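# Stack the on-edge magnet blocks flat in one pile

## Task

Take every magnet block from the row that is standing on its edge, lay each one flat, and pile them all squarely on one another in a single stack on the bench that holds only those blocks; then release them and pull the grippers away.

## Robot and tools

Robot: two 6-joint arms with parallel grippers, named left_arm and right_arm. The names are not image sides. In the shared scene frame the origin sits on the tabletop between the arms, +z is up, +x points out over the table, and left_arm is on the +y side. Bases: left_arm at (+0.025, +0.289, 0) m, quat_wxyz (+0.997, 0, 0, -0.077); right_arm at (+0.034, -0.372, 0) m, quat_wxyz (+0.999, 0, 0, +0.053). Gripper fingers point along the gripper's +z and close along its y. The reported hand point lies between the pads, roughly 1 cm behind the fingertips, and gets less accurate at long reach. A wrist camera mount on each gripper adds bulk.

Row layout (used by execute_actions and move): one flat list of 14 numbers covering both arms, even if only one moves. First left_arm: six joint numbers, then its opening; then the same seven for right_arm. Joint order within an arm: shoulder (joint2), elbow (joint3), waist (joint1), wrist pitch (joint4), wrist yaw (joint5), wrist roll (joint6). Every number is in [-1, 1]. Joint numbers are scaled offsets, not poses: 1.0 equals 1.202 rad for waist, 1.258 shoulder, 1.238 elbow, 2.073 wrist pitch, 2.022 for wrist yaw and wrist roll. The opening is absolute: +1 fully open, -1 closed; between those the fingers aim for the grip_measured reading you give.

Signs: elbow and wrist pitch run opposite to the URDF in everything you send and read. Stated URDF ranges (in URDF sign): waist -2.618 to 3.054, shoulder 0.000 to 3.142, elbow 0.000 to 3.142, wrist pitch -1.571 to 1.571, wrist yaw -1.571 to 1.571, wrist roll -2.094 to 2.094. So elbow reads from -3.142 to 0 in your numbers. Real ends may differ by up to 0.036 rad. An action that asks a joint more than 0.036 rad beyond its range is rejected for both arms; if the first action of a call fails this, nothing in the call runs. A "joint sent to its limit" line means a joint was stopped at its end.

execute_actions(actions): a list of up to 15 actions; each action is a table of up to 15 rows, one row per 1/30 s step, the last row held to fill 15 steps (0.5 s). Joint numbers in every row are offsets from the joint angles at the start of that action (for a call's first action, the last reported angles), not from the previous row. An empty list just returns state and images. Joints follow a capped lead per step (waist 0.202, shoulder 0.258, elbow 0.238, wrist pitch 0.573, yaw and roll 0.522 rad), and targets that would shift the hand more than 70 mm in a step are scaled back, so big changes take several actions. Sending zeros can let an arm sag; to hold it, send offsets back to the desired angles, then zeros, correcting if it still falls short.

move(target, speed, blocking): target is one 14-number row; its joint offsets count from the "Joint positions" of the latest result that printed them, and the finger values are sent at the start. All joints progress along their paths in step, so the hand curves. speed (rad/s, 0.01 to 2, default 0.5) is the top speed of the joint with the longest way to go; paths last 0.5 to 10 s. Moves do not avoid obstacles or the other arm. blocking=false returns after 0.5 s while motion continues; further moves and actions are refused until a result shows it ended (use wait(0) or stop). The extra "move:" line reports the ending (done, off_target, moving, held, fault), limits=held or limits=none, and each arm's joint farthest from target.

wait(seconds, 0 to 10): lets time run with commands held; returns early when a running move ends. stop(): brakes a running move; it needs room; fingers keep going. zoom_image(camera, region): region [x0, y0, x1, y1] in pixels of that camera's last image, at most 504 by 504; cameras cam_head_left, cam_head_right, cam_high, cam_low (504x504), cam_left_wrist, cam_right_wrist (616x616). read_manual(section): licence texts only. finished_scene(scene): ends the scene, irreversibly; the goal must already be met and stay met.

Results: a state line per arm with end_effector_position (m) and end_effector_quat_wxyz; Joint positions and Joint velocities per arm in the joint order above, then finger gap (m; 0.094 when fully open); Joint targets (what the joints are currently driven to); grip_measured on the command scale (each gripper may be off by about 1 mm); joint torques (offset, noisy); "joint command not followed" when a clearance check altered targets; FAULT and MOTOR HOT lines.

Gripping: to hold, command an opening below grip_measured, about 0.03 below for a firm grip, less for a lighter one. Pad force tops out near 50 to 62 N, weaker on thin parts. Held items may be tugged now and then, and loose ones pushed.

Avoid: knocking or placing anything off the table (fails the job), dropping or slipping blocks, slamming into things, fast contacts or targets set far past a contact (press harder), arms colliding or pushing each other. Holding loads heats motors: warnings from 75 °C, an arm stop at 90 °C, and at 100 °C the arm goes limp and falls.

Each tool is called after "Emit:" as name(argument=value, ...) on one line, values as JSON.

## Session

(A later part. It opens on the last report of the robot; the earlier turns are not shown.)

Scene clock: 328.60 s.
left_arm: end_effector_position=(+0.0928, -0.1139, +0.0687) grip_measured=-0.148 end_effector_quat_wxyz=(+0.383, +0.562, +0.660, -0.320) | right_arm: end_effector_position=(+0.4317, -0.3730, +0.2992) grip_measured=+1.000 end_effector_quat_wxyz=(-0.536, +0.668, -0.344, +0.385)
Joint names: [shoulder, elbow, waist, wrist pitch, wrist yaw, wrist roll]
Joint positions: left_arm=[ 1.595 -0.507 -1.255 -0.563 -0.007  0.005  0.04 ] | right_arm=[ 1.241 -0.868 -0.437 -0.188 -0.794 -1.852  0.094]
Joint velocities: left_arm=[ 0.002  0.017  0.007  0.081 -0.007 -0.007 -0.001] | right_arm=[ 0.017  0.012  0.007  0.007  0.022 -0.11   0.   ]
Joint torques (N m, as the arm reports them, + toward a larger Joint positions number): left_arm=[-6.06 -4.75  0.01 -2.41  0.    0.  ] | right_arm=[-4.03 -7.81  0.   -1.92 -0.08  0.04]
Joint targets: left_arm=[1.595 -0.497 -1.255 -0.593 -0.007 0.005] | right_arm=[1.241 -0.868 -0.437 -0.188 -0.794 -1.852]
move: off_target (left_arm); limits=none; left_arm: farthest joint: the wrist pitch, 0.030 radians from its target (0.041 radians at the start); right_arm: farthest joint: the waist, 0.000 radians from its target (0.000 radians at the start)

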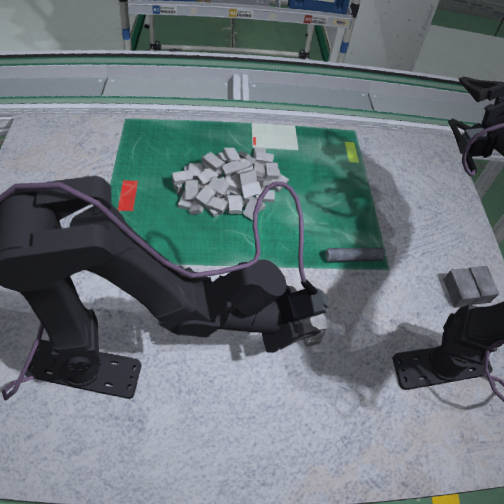

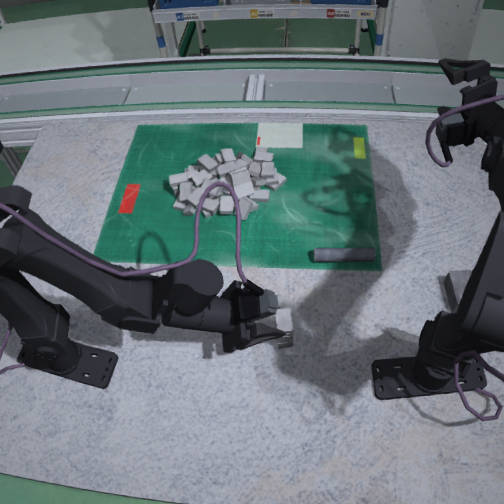

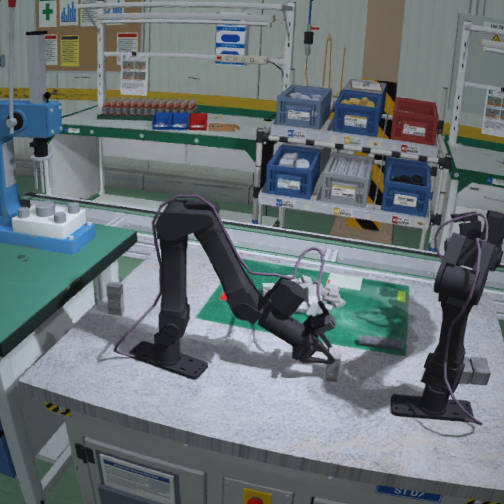

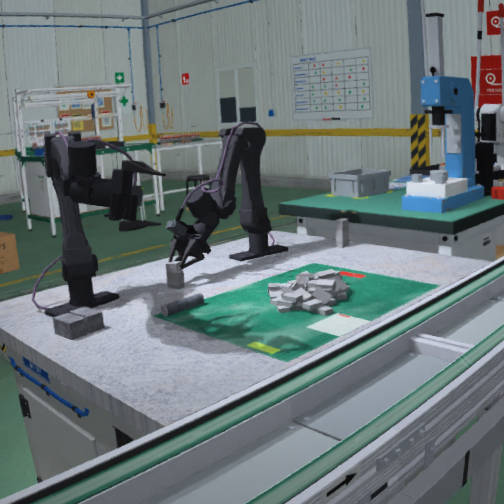

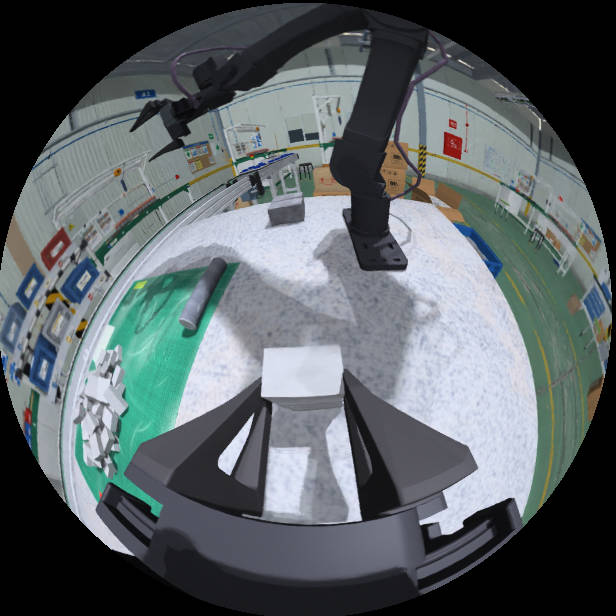

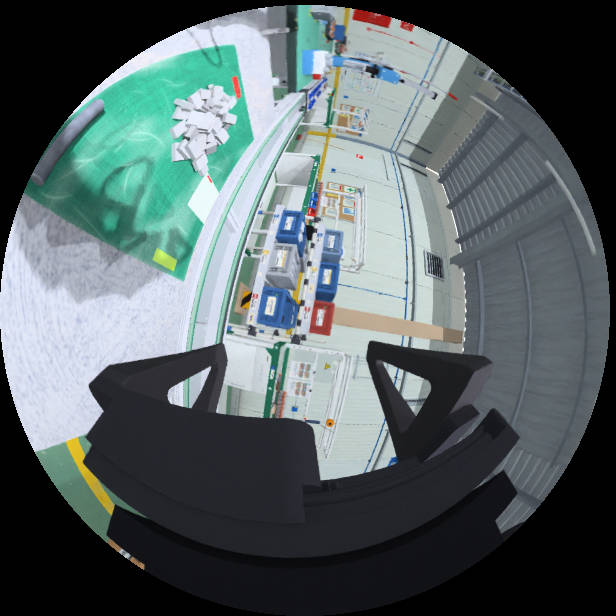

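Emit:
move(target=[0,0.016,0,-0.008,0,0,-0.3,0,0,0,0,0,0,1], speed=0.03)

Emit:
zoom_image(camera="cam_high", region=[295,320,365,390])

Emit:
zoom_image(camera="cam_low", region=[140,220,230,300])

Scene clock: 333.13 s.
left_arm: end_effector_position=(+0.0927, -0.1133, +0.0684) grip_measured=-0.148 end_effector_quat_wxyz=(+0.384, +0.561, +0.659, -0.321) | right_arm: end_effector_position=(+0.4317, -0.3730, +0.2992) grip_measured=+1.000 end_effector_quat_wxyz=(-0.536, +0.668, -0.344, +0.385)
Joint names: [shoulder, elbow, waist, wrist pitch, wrist yaw, wrist roll]
Joint positions: left_arm=[ 1.595 -0.502 -1.255 -0.57  -0.007  0.005  0.04 ] | right_arm=[ 1.241 -0.868 -0.437 -0.188 -0.794 -1.852  0.094]
Joint velocities: left_arm=[ 0.012 -0.002  0.012  0.007 -0.051  0.007  0.   ] | right_arm=[ 0.002  0.007  0.017  0.007  0.051 -0.081  0.   ]
Joint torques (N m, as the arm reports them, + toward a larger Joint positions number): left_arm=[-6.05 -4.3  -0.03 -2.16  0.   -0.02] | right_arm=[-4.05 -7.74  0.04 -1.94 -0.08  0.02]
Joint targets: left_arm=[1.595 -0.487 -1.255 -0.580 -0.007 0.005] | right_arm=[1.241 -0.868 -0.437 -0.188 -0.794 -1.852]
move: done; limits=none; left_arm: farthest joint: the elbow, 0.015 radians from its target (0.020 radians at the start); right_arm: farthest joint: the waist, 0.000 radians from its target (0.000 radians at the start)

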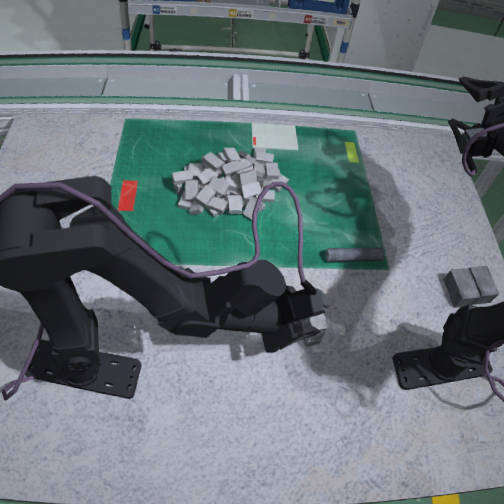

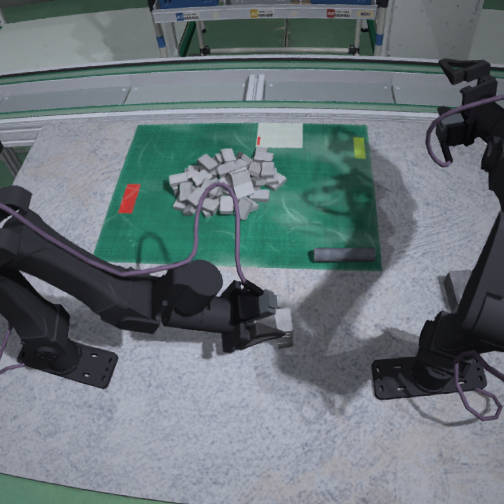

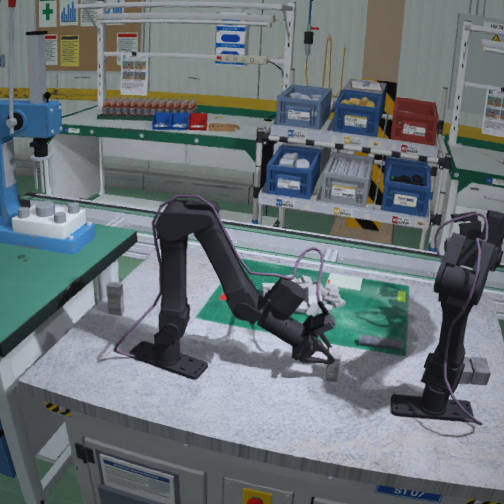

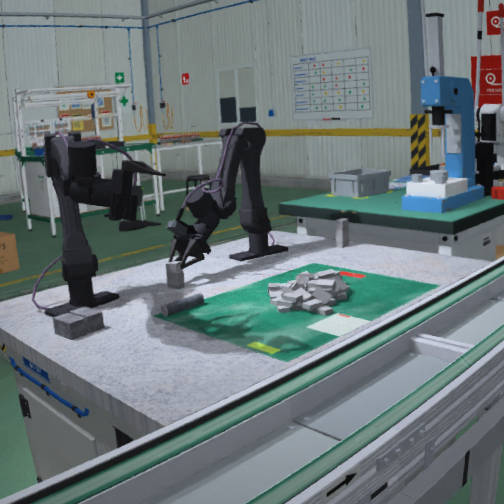

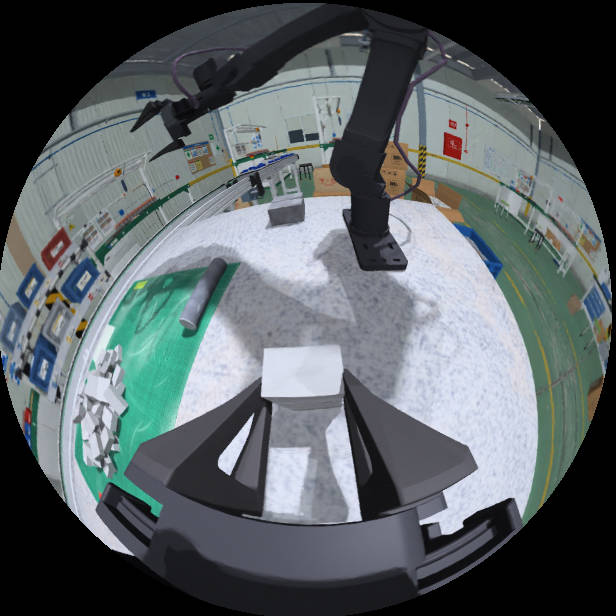

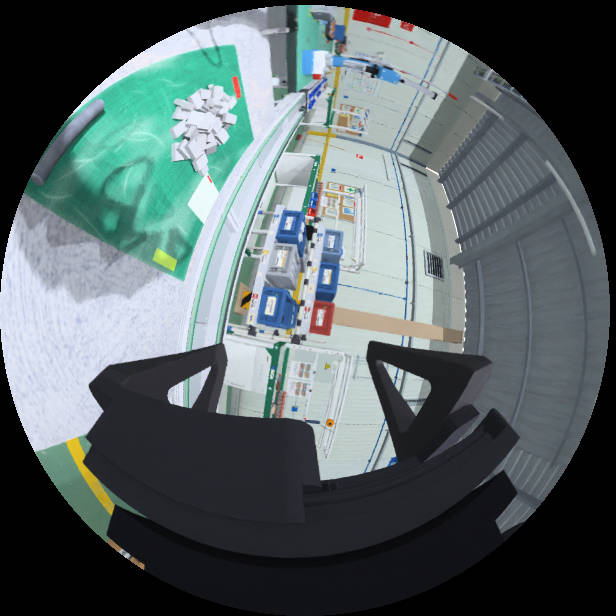

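Region (295, 320, 365, 390) of cam_high's 504x504 image, scaled by 7.200, with more detail than that image has.

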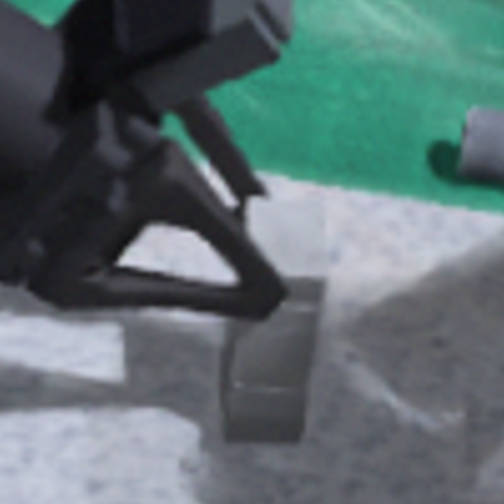

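Region (140, 220, 230, 300) of cam_low's 504x504 image, scaled by 5.600, with more detail than that image has.

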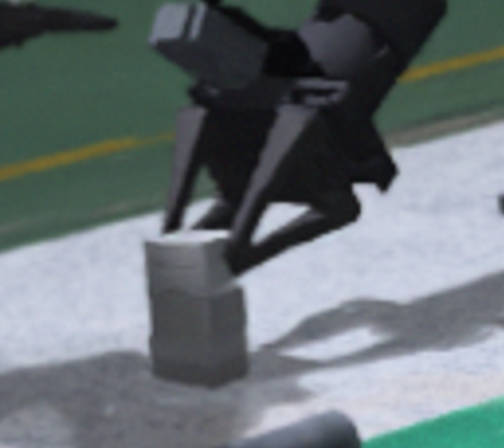

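In contact and aligned.

Emit:
move(target=[0,0,0,0,0,0,0.6,0,0,0,0,0,0,1])

Emit:
move(target=[-0.25,-0.12,0,0.1,0,0,0.6,0,0,0,0,0,0,1])

Emit:
move(target=[-0.06,-0.23,0.6,0.3,0,0,0.6,0,0,0,0,0,0,1], speed=0.8)

Emit:
zoom_image(camera="cam_high", region=[305,340,355,390])

Emit:
zoom_image(camera="cam_low", region=[150,250,200,300])

Scene clock: 340.63 s.
left_arm: end_effector_position=(+0.0927, -0.1133, +0.0684) grip_measured=+0.598 end_effector_quat_wxyz=(+0.384, +0.561, +0.659, -0.321) | right_arm: end_effector_position=(+0.4317, -0.3730, +0.2992) grip_measured=+1.000 end_effector_quat_wxyz=(-0.536, +0.668, -0.344, +0.385)
Joint names: [shoulder, elbow, waist, wrist pitch, wrist yaw, wrist roll]
Joint positions: left_arm=[ 1.595 -0.502 -1.255 -0.57  -0.007  0.005  0.075] | right_arm=[ 1.241 -0.868 -0.437 -0.188 -0.794 -1.852  0.094]
Joint velocities: left_arm=[-0.012 -0.007 -0.017 -0.037  0.037  0.051 -0.   ] | right_arm=[ 0.007  0.017 -0.012  0.007 -0.11  -0.037  0.   ]
Joint torques (N m, as the arm reports them, + toward a larger Joint positions number): left_arm=[-6.05 -5.32 -0.02 -2.07  0.    0.01] | right_arm=[-4.   -7.75 -0.02 -1.92 -0.08  0.03]
Joint targets: left_arm=[1.595 -0.502 -1.255 -0.570 -0.007 0.005] | right_arm=[1.241 -0.868 -0.437 -0.188 -0.794 -1.852]
move: done; limits=none; left_arm: farthest joint: the waist, 0.000 radians from its target (0.000 radians at the start); right_arm: farthest joint: the waist, 0.000 radians from its target (0.000 radians at the start)

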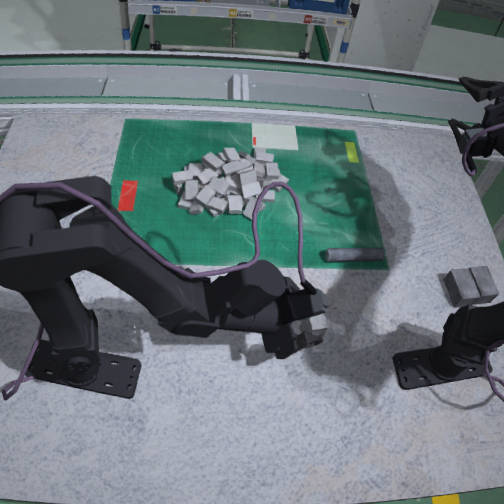

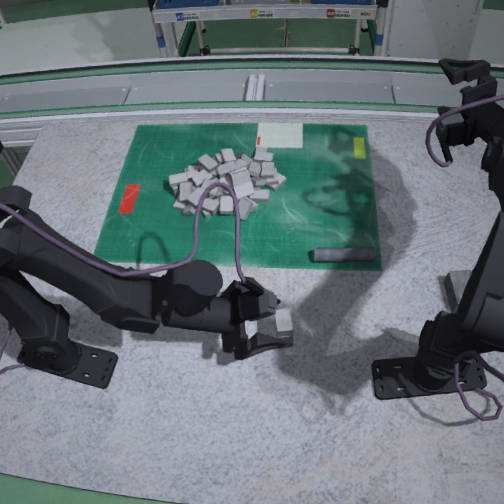

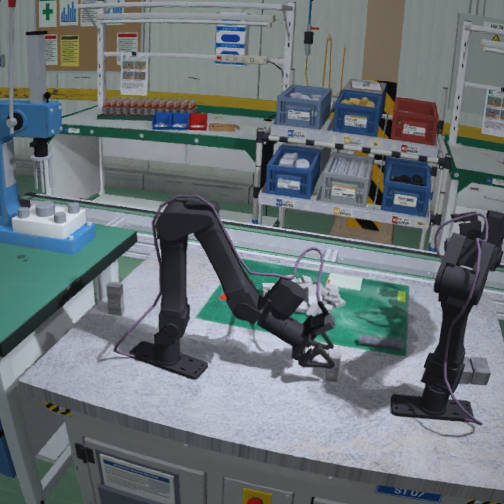

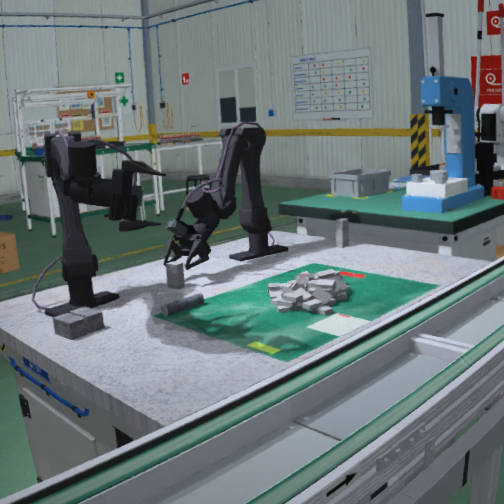

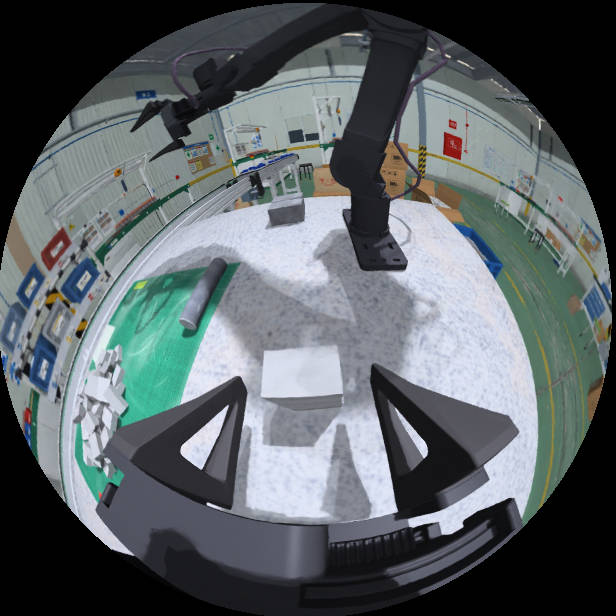

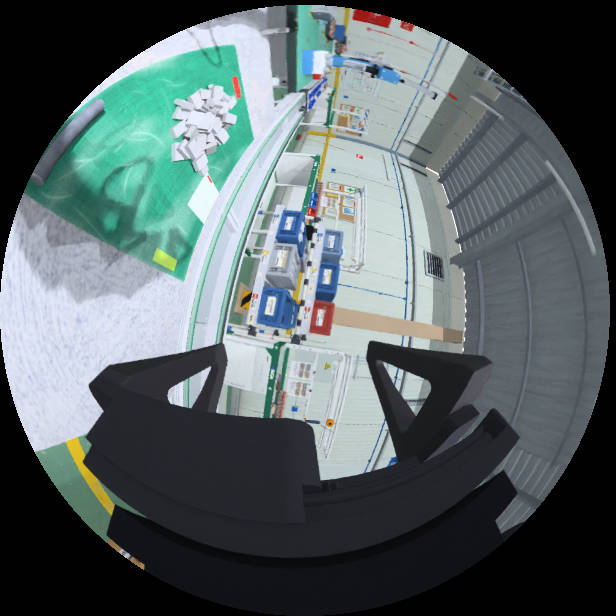

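Scene clock: 342.07 s.
left_arm: end_effector_position=(+0.0943, -0.1235, +0.2050) grip_measured=+0.598 end_effector_quat_wxyz=(+0.465, +0.515, +0.605, -0.390) | right_arm: end_effector_position=(+0.4317, -0.3730, +0.2992) grip_measured=+1.000 end_effector_quat_wxyz=(-0.536, +0.668, -0.344, +0.385)
Joint names: [shoulder, elbow, waist, wrist pitch, wrist yaw, wrist roll]
Joint positions: left_arm=[ 1.293 -0.636 -1.255 -0.391 -0.007  0.005  0.075] | right_arm=[ 1.241 -0.868 -0.437 -0.188 -0.794 -1.852  0.094]
Joint velocities: left_arm=[ 0.007 -0.002  0.002  0.037 -0.022  0.037  0.   ] | right_arm=[ 0.002  0.022 -0.022  0.037  0.037 -0.037  0.   ]
Joint torques (N m, as the arm reports them, + toward a larger Joint positions number): left_arm=[-5.53 -7.81 -0.01 -1.9   0.   -0.01] | right_arm=[-4.04 -7.81  0.01 -1.92 -0.09  0.05]
Joint targets: left_arm=[1.281 -0.650 -1.255 -0.363 -0.007 0.005] | right_arm=[1.241 -0.868 -0.437 -0.188 -0.794 -1.852]
move: off_target (left_arm); limits=none; left_arm: farthest joint: the wrist pitch, 0.028 radians from its target (0.207 radians at the start); right_arm: farthest joint: the waist, 0.000 radians from its target (0.000 radians at the start)

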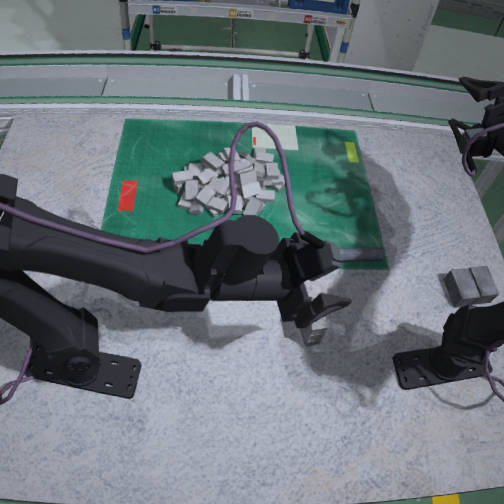

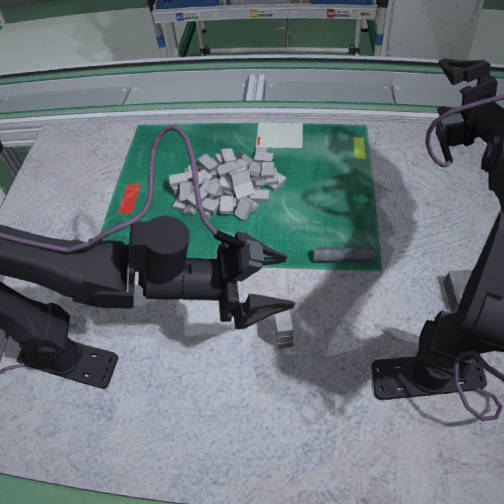

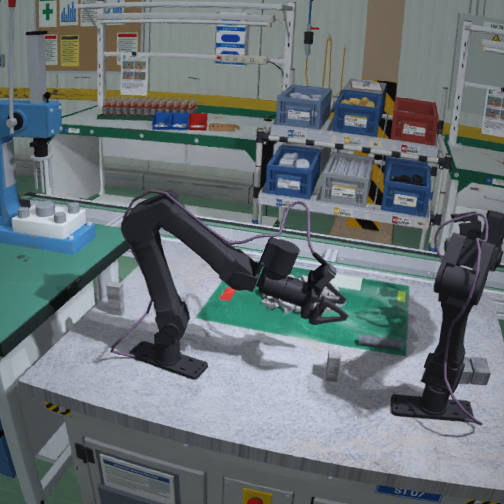

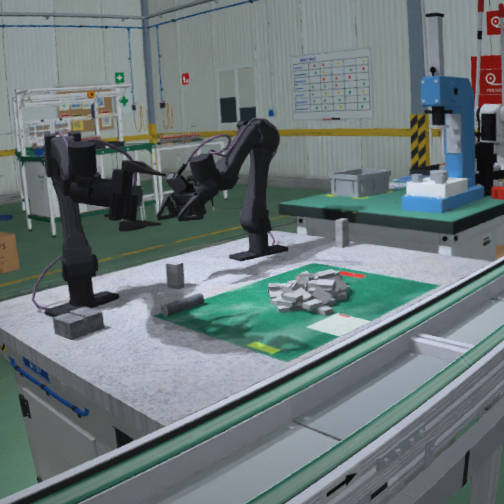

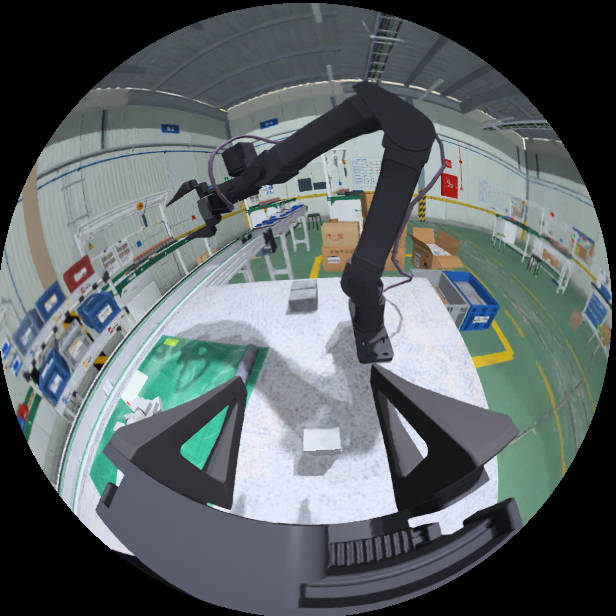

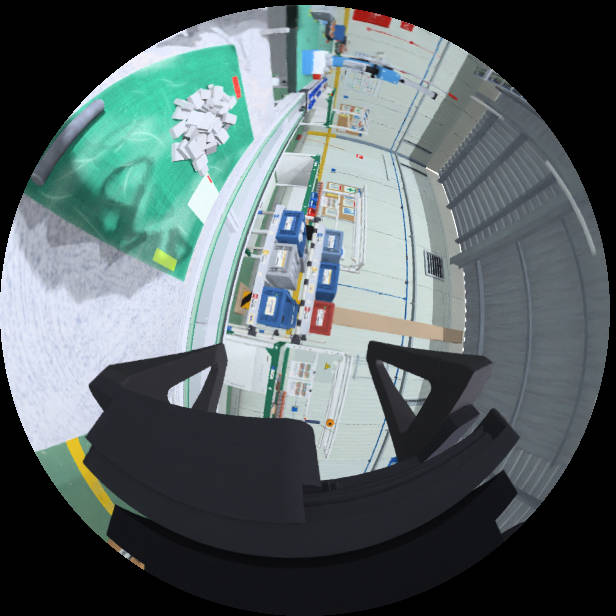

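Scene clock: 343.80 s.
left_arm: end_effector_position=(+0.3327, +0.0369, +0.2165) grip_measured=+0.598 end_effector_quat_wxyz=(+0.466, +0.295, +0.818, -0.162) | right_arm: end_effector_position=(+0.4317, -0.3730, +0.2992) grip_measured=+1.000 end_effector_quat_wxyz=(-0.536, +0.668, -0.344, +0.385)
Joint names: [shoulder, elbow, waist, wrist pitch, wrist yaw, wrist roll]
Joint positions: left_arm=[ 1.235 -0.901 -0.538  0.204 -0.01   0.005  0.075] | right_arm=[ 1.241 -0.868 -0.437 -0.188 -0.794 -1.852  0.094]
Joint velocities: left_arm=[-0.007  0.002  0.002  0.095 -0.022  0.037 -0.   ] | right_arm=[ 0.002 -0.007  0.007 -0.007 -0.081 -0.022  0.   ]
Joint torques (N m, as the arm reports them, + toward a larger Joint positions number): left_arm=[-5.78 -8.47  0.34 -1.74  0.04 -0.01] | right_arm=[-3.99 -7.77 -0.05 -1.92 -0.09  0.05]
Joint targets: left_arm=[1.217 -0.921 -0.534 0.231 -0.007 0.005] | right_arm=[1.241 -0.868 -0.437 -0.188 -0.794 -1.852]
move: off_target (left_arm); limits=none; left_arm: farthest joint: the wrist pitch, 0.027 radians from its target (0.622 radians at the start); right_arm: farthest joint: the waist, 0.000 radians from its target (0.000 radians at the start)

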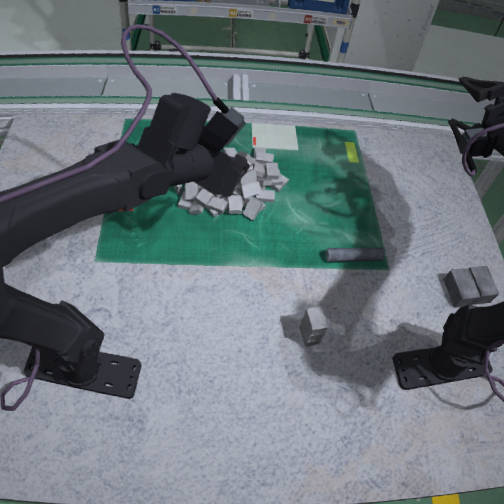

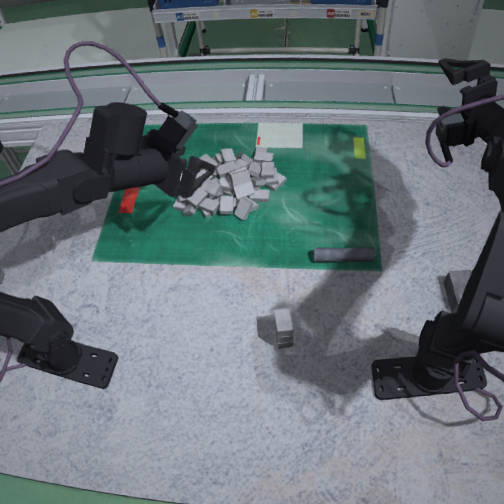

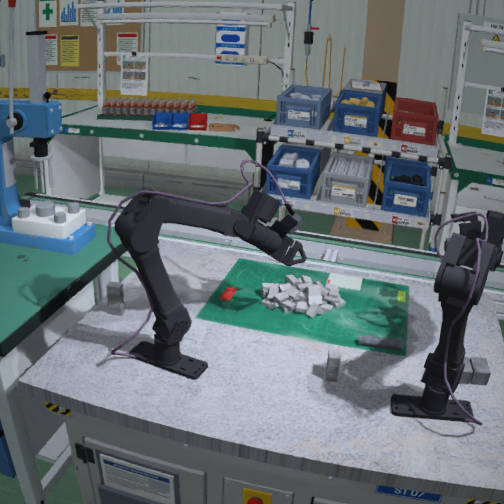

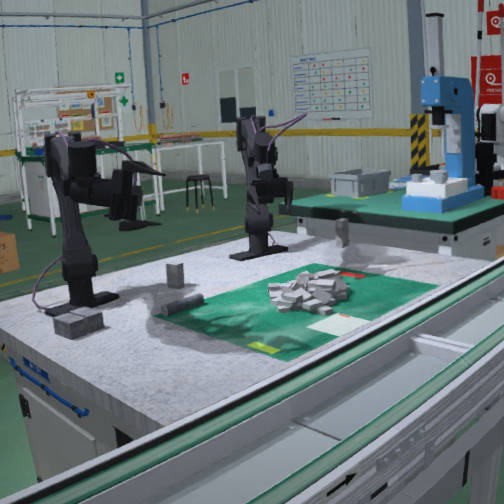

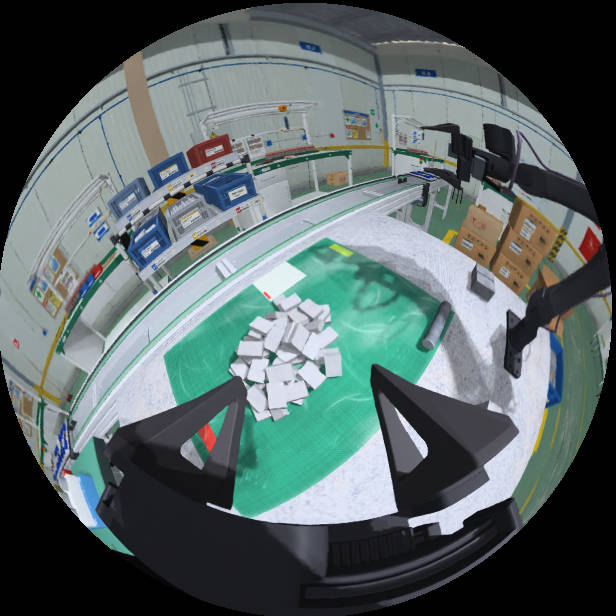

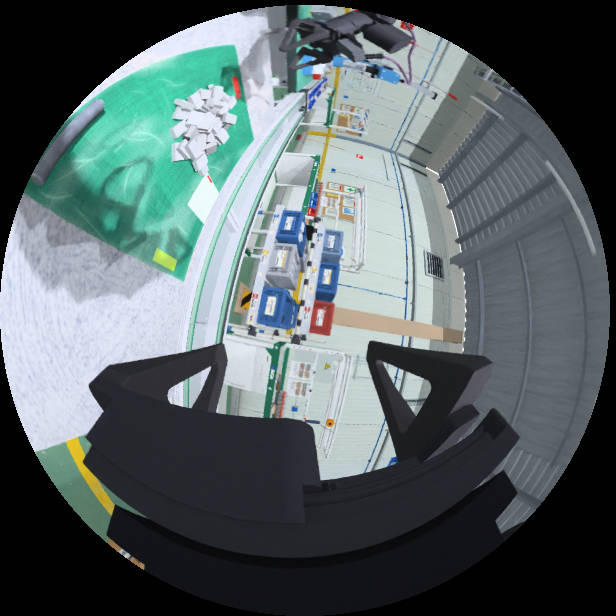

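Region (305, 340, 355, 390) of cam_high's 504x504 image, scaled by 10.080, with more detail than that image has.

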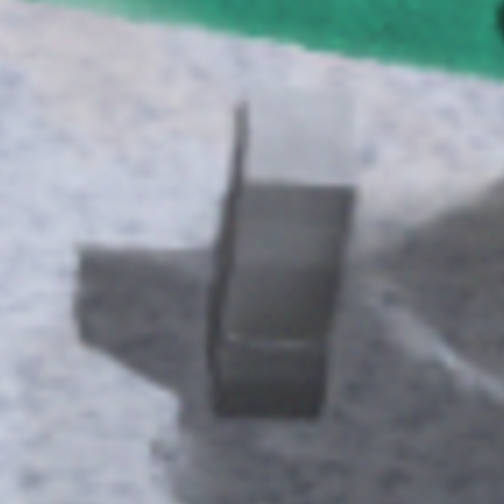

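Region (150, 250, 200, 300) of cam_low's 504x504 image, scaled by 10.080, with more detail than that image has.

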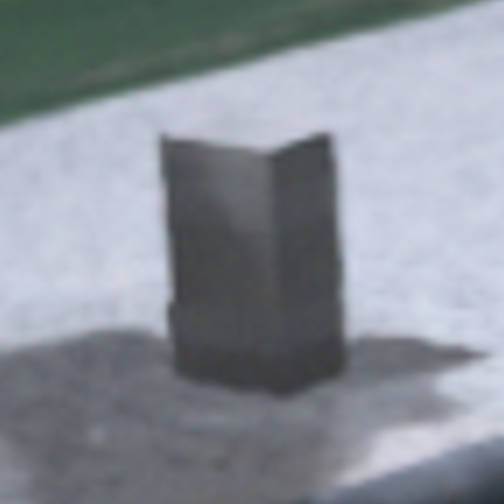

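Emit:
finished_scene(scene=2)

The scene is finished: the task was done.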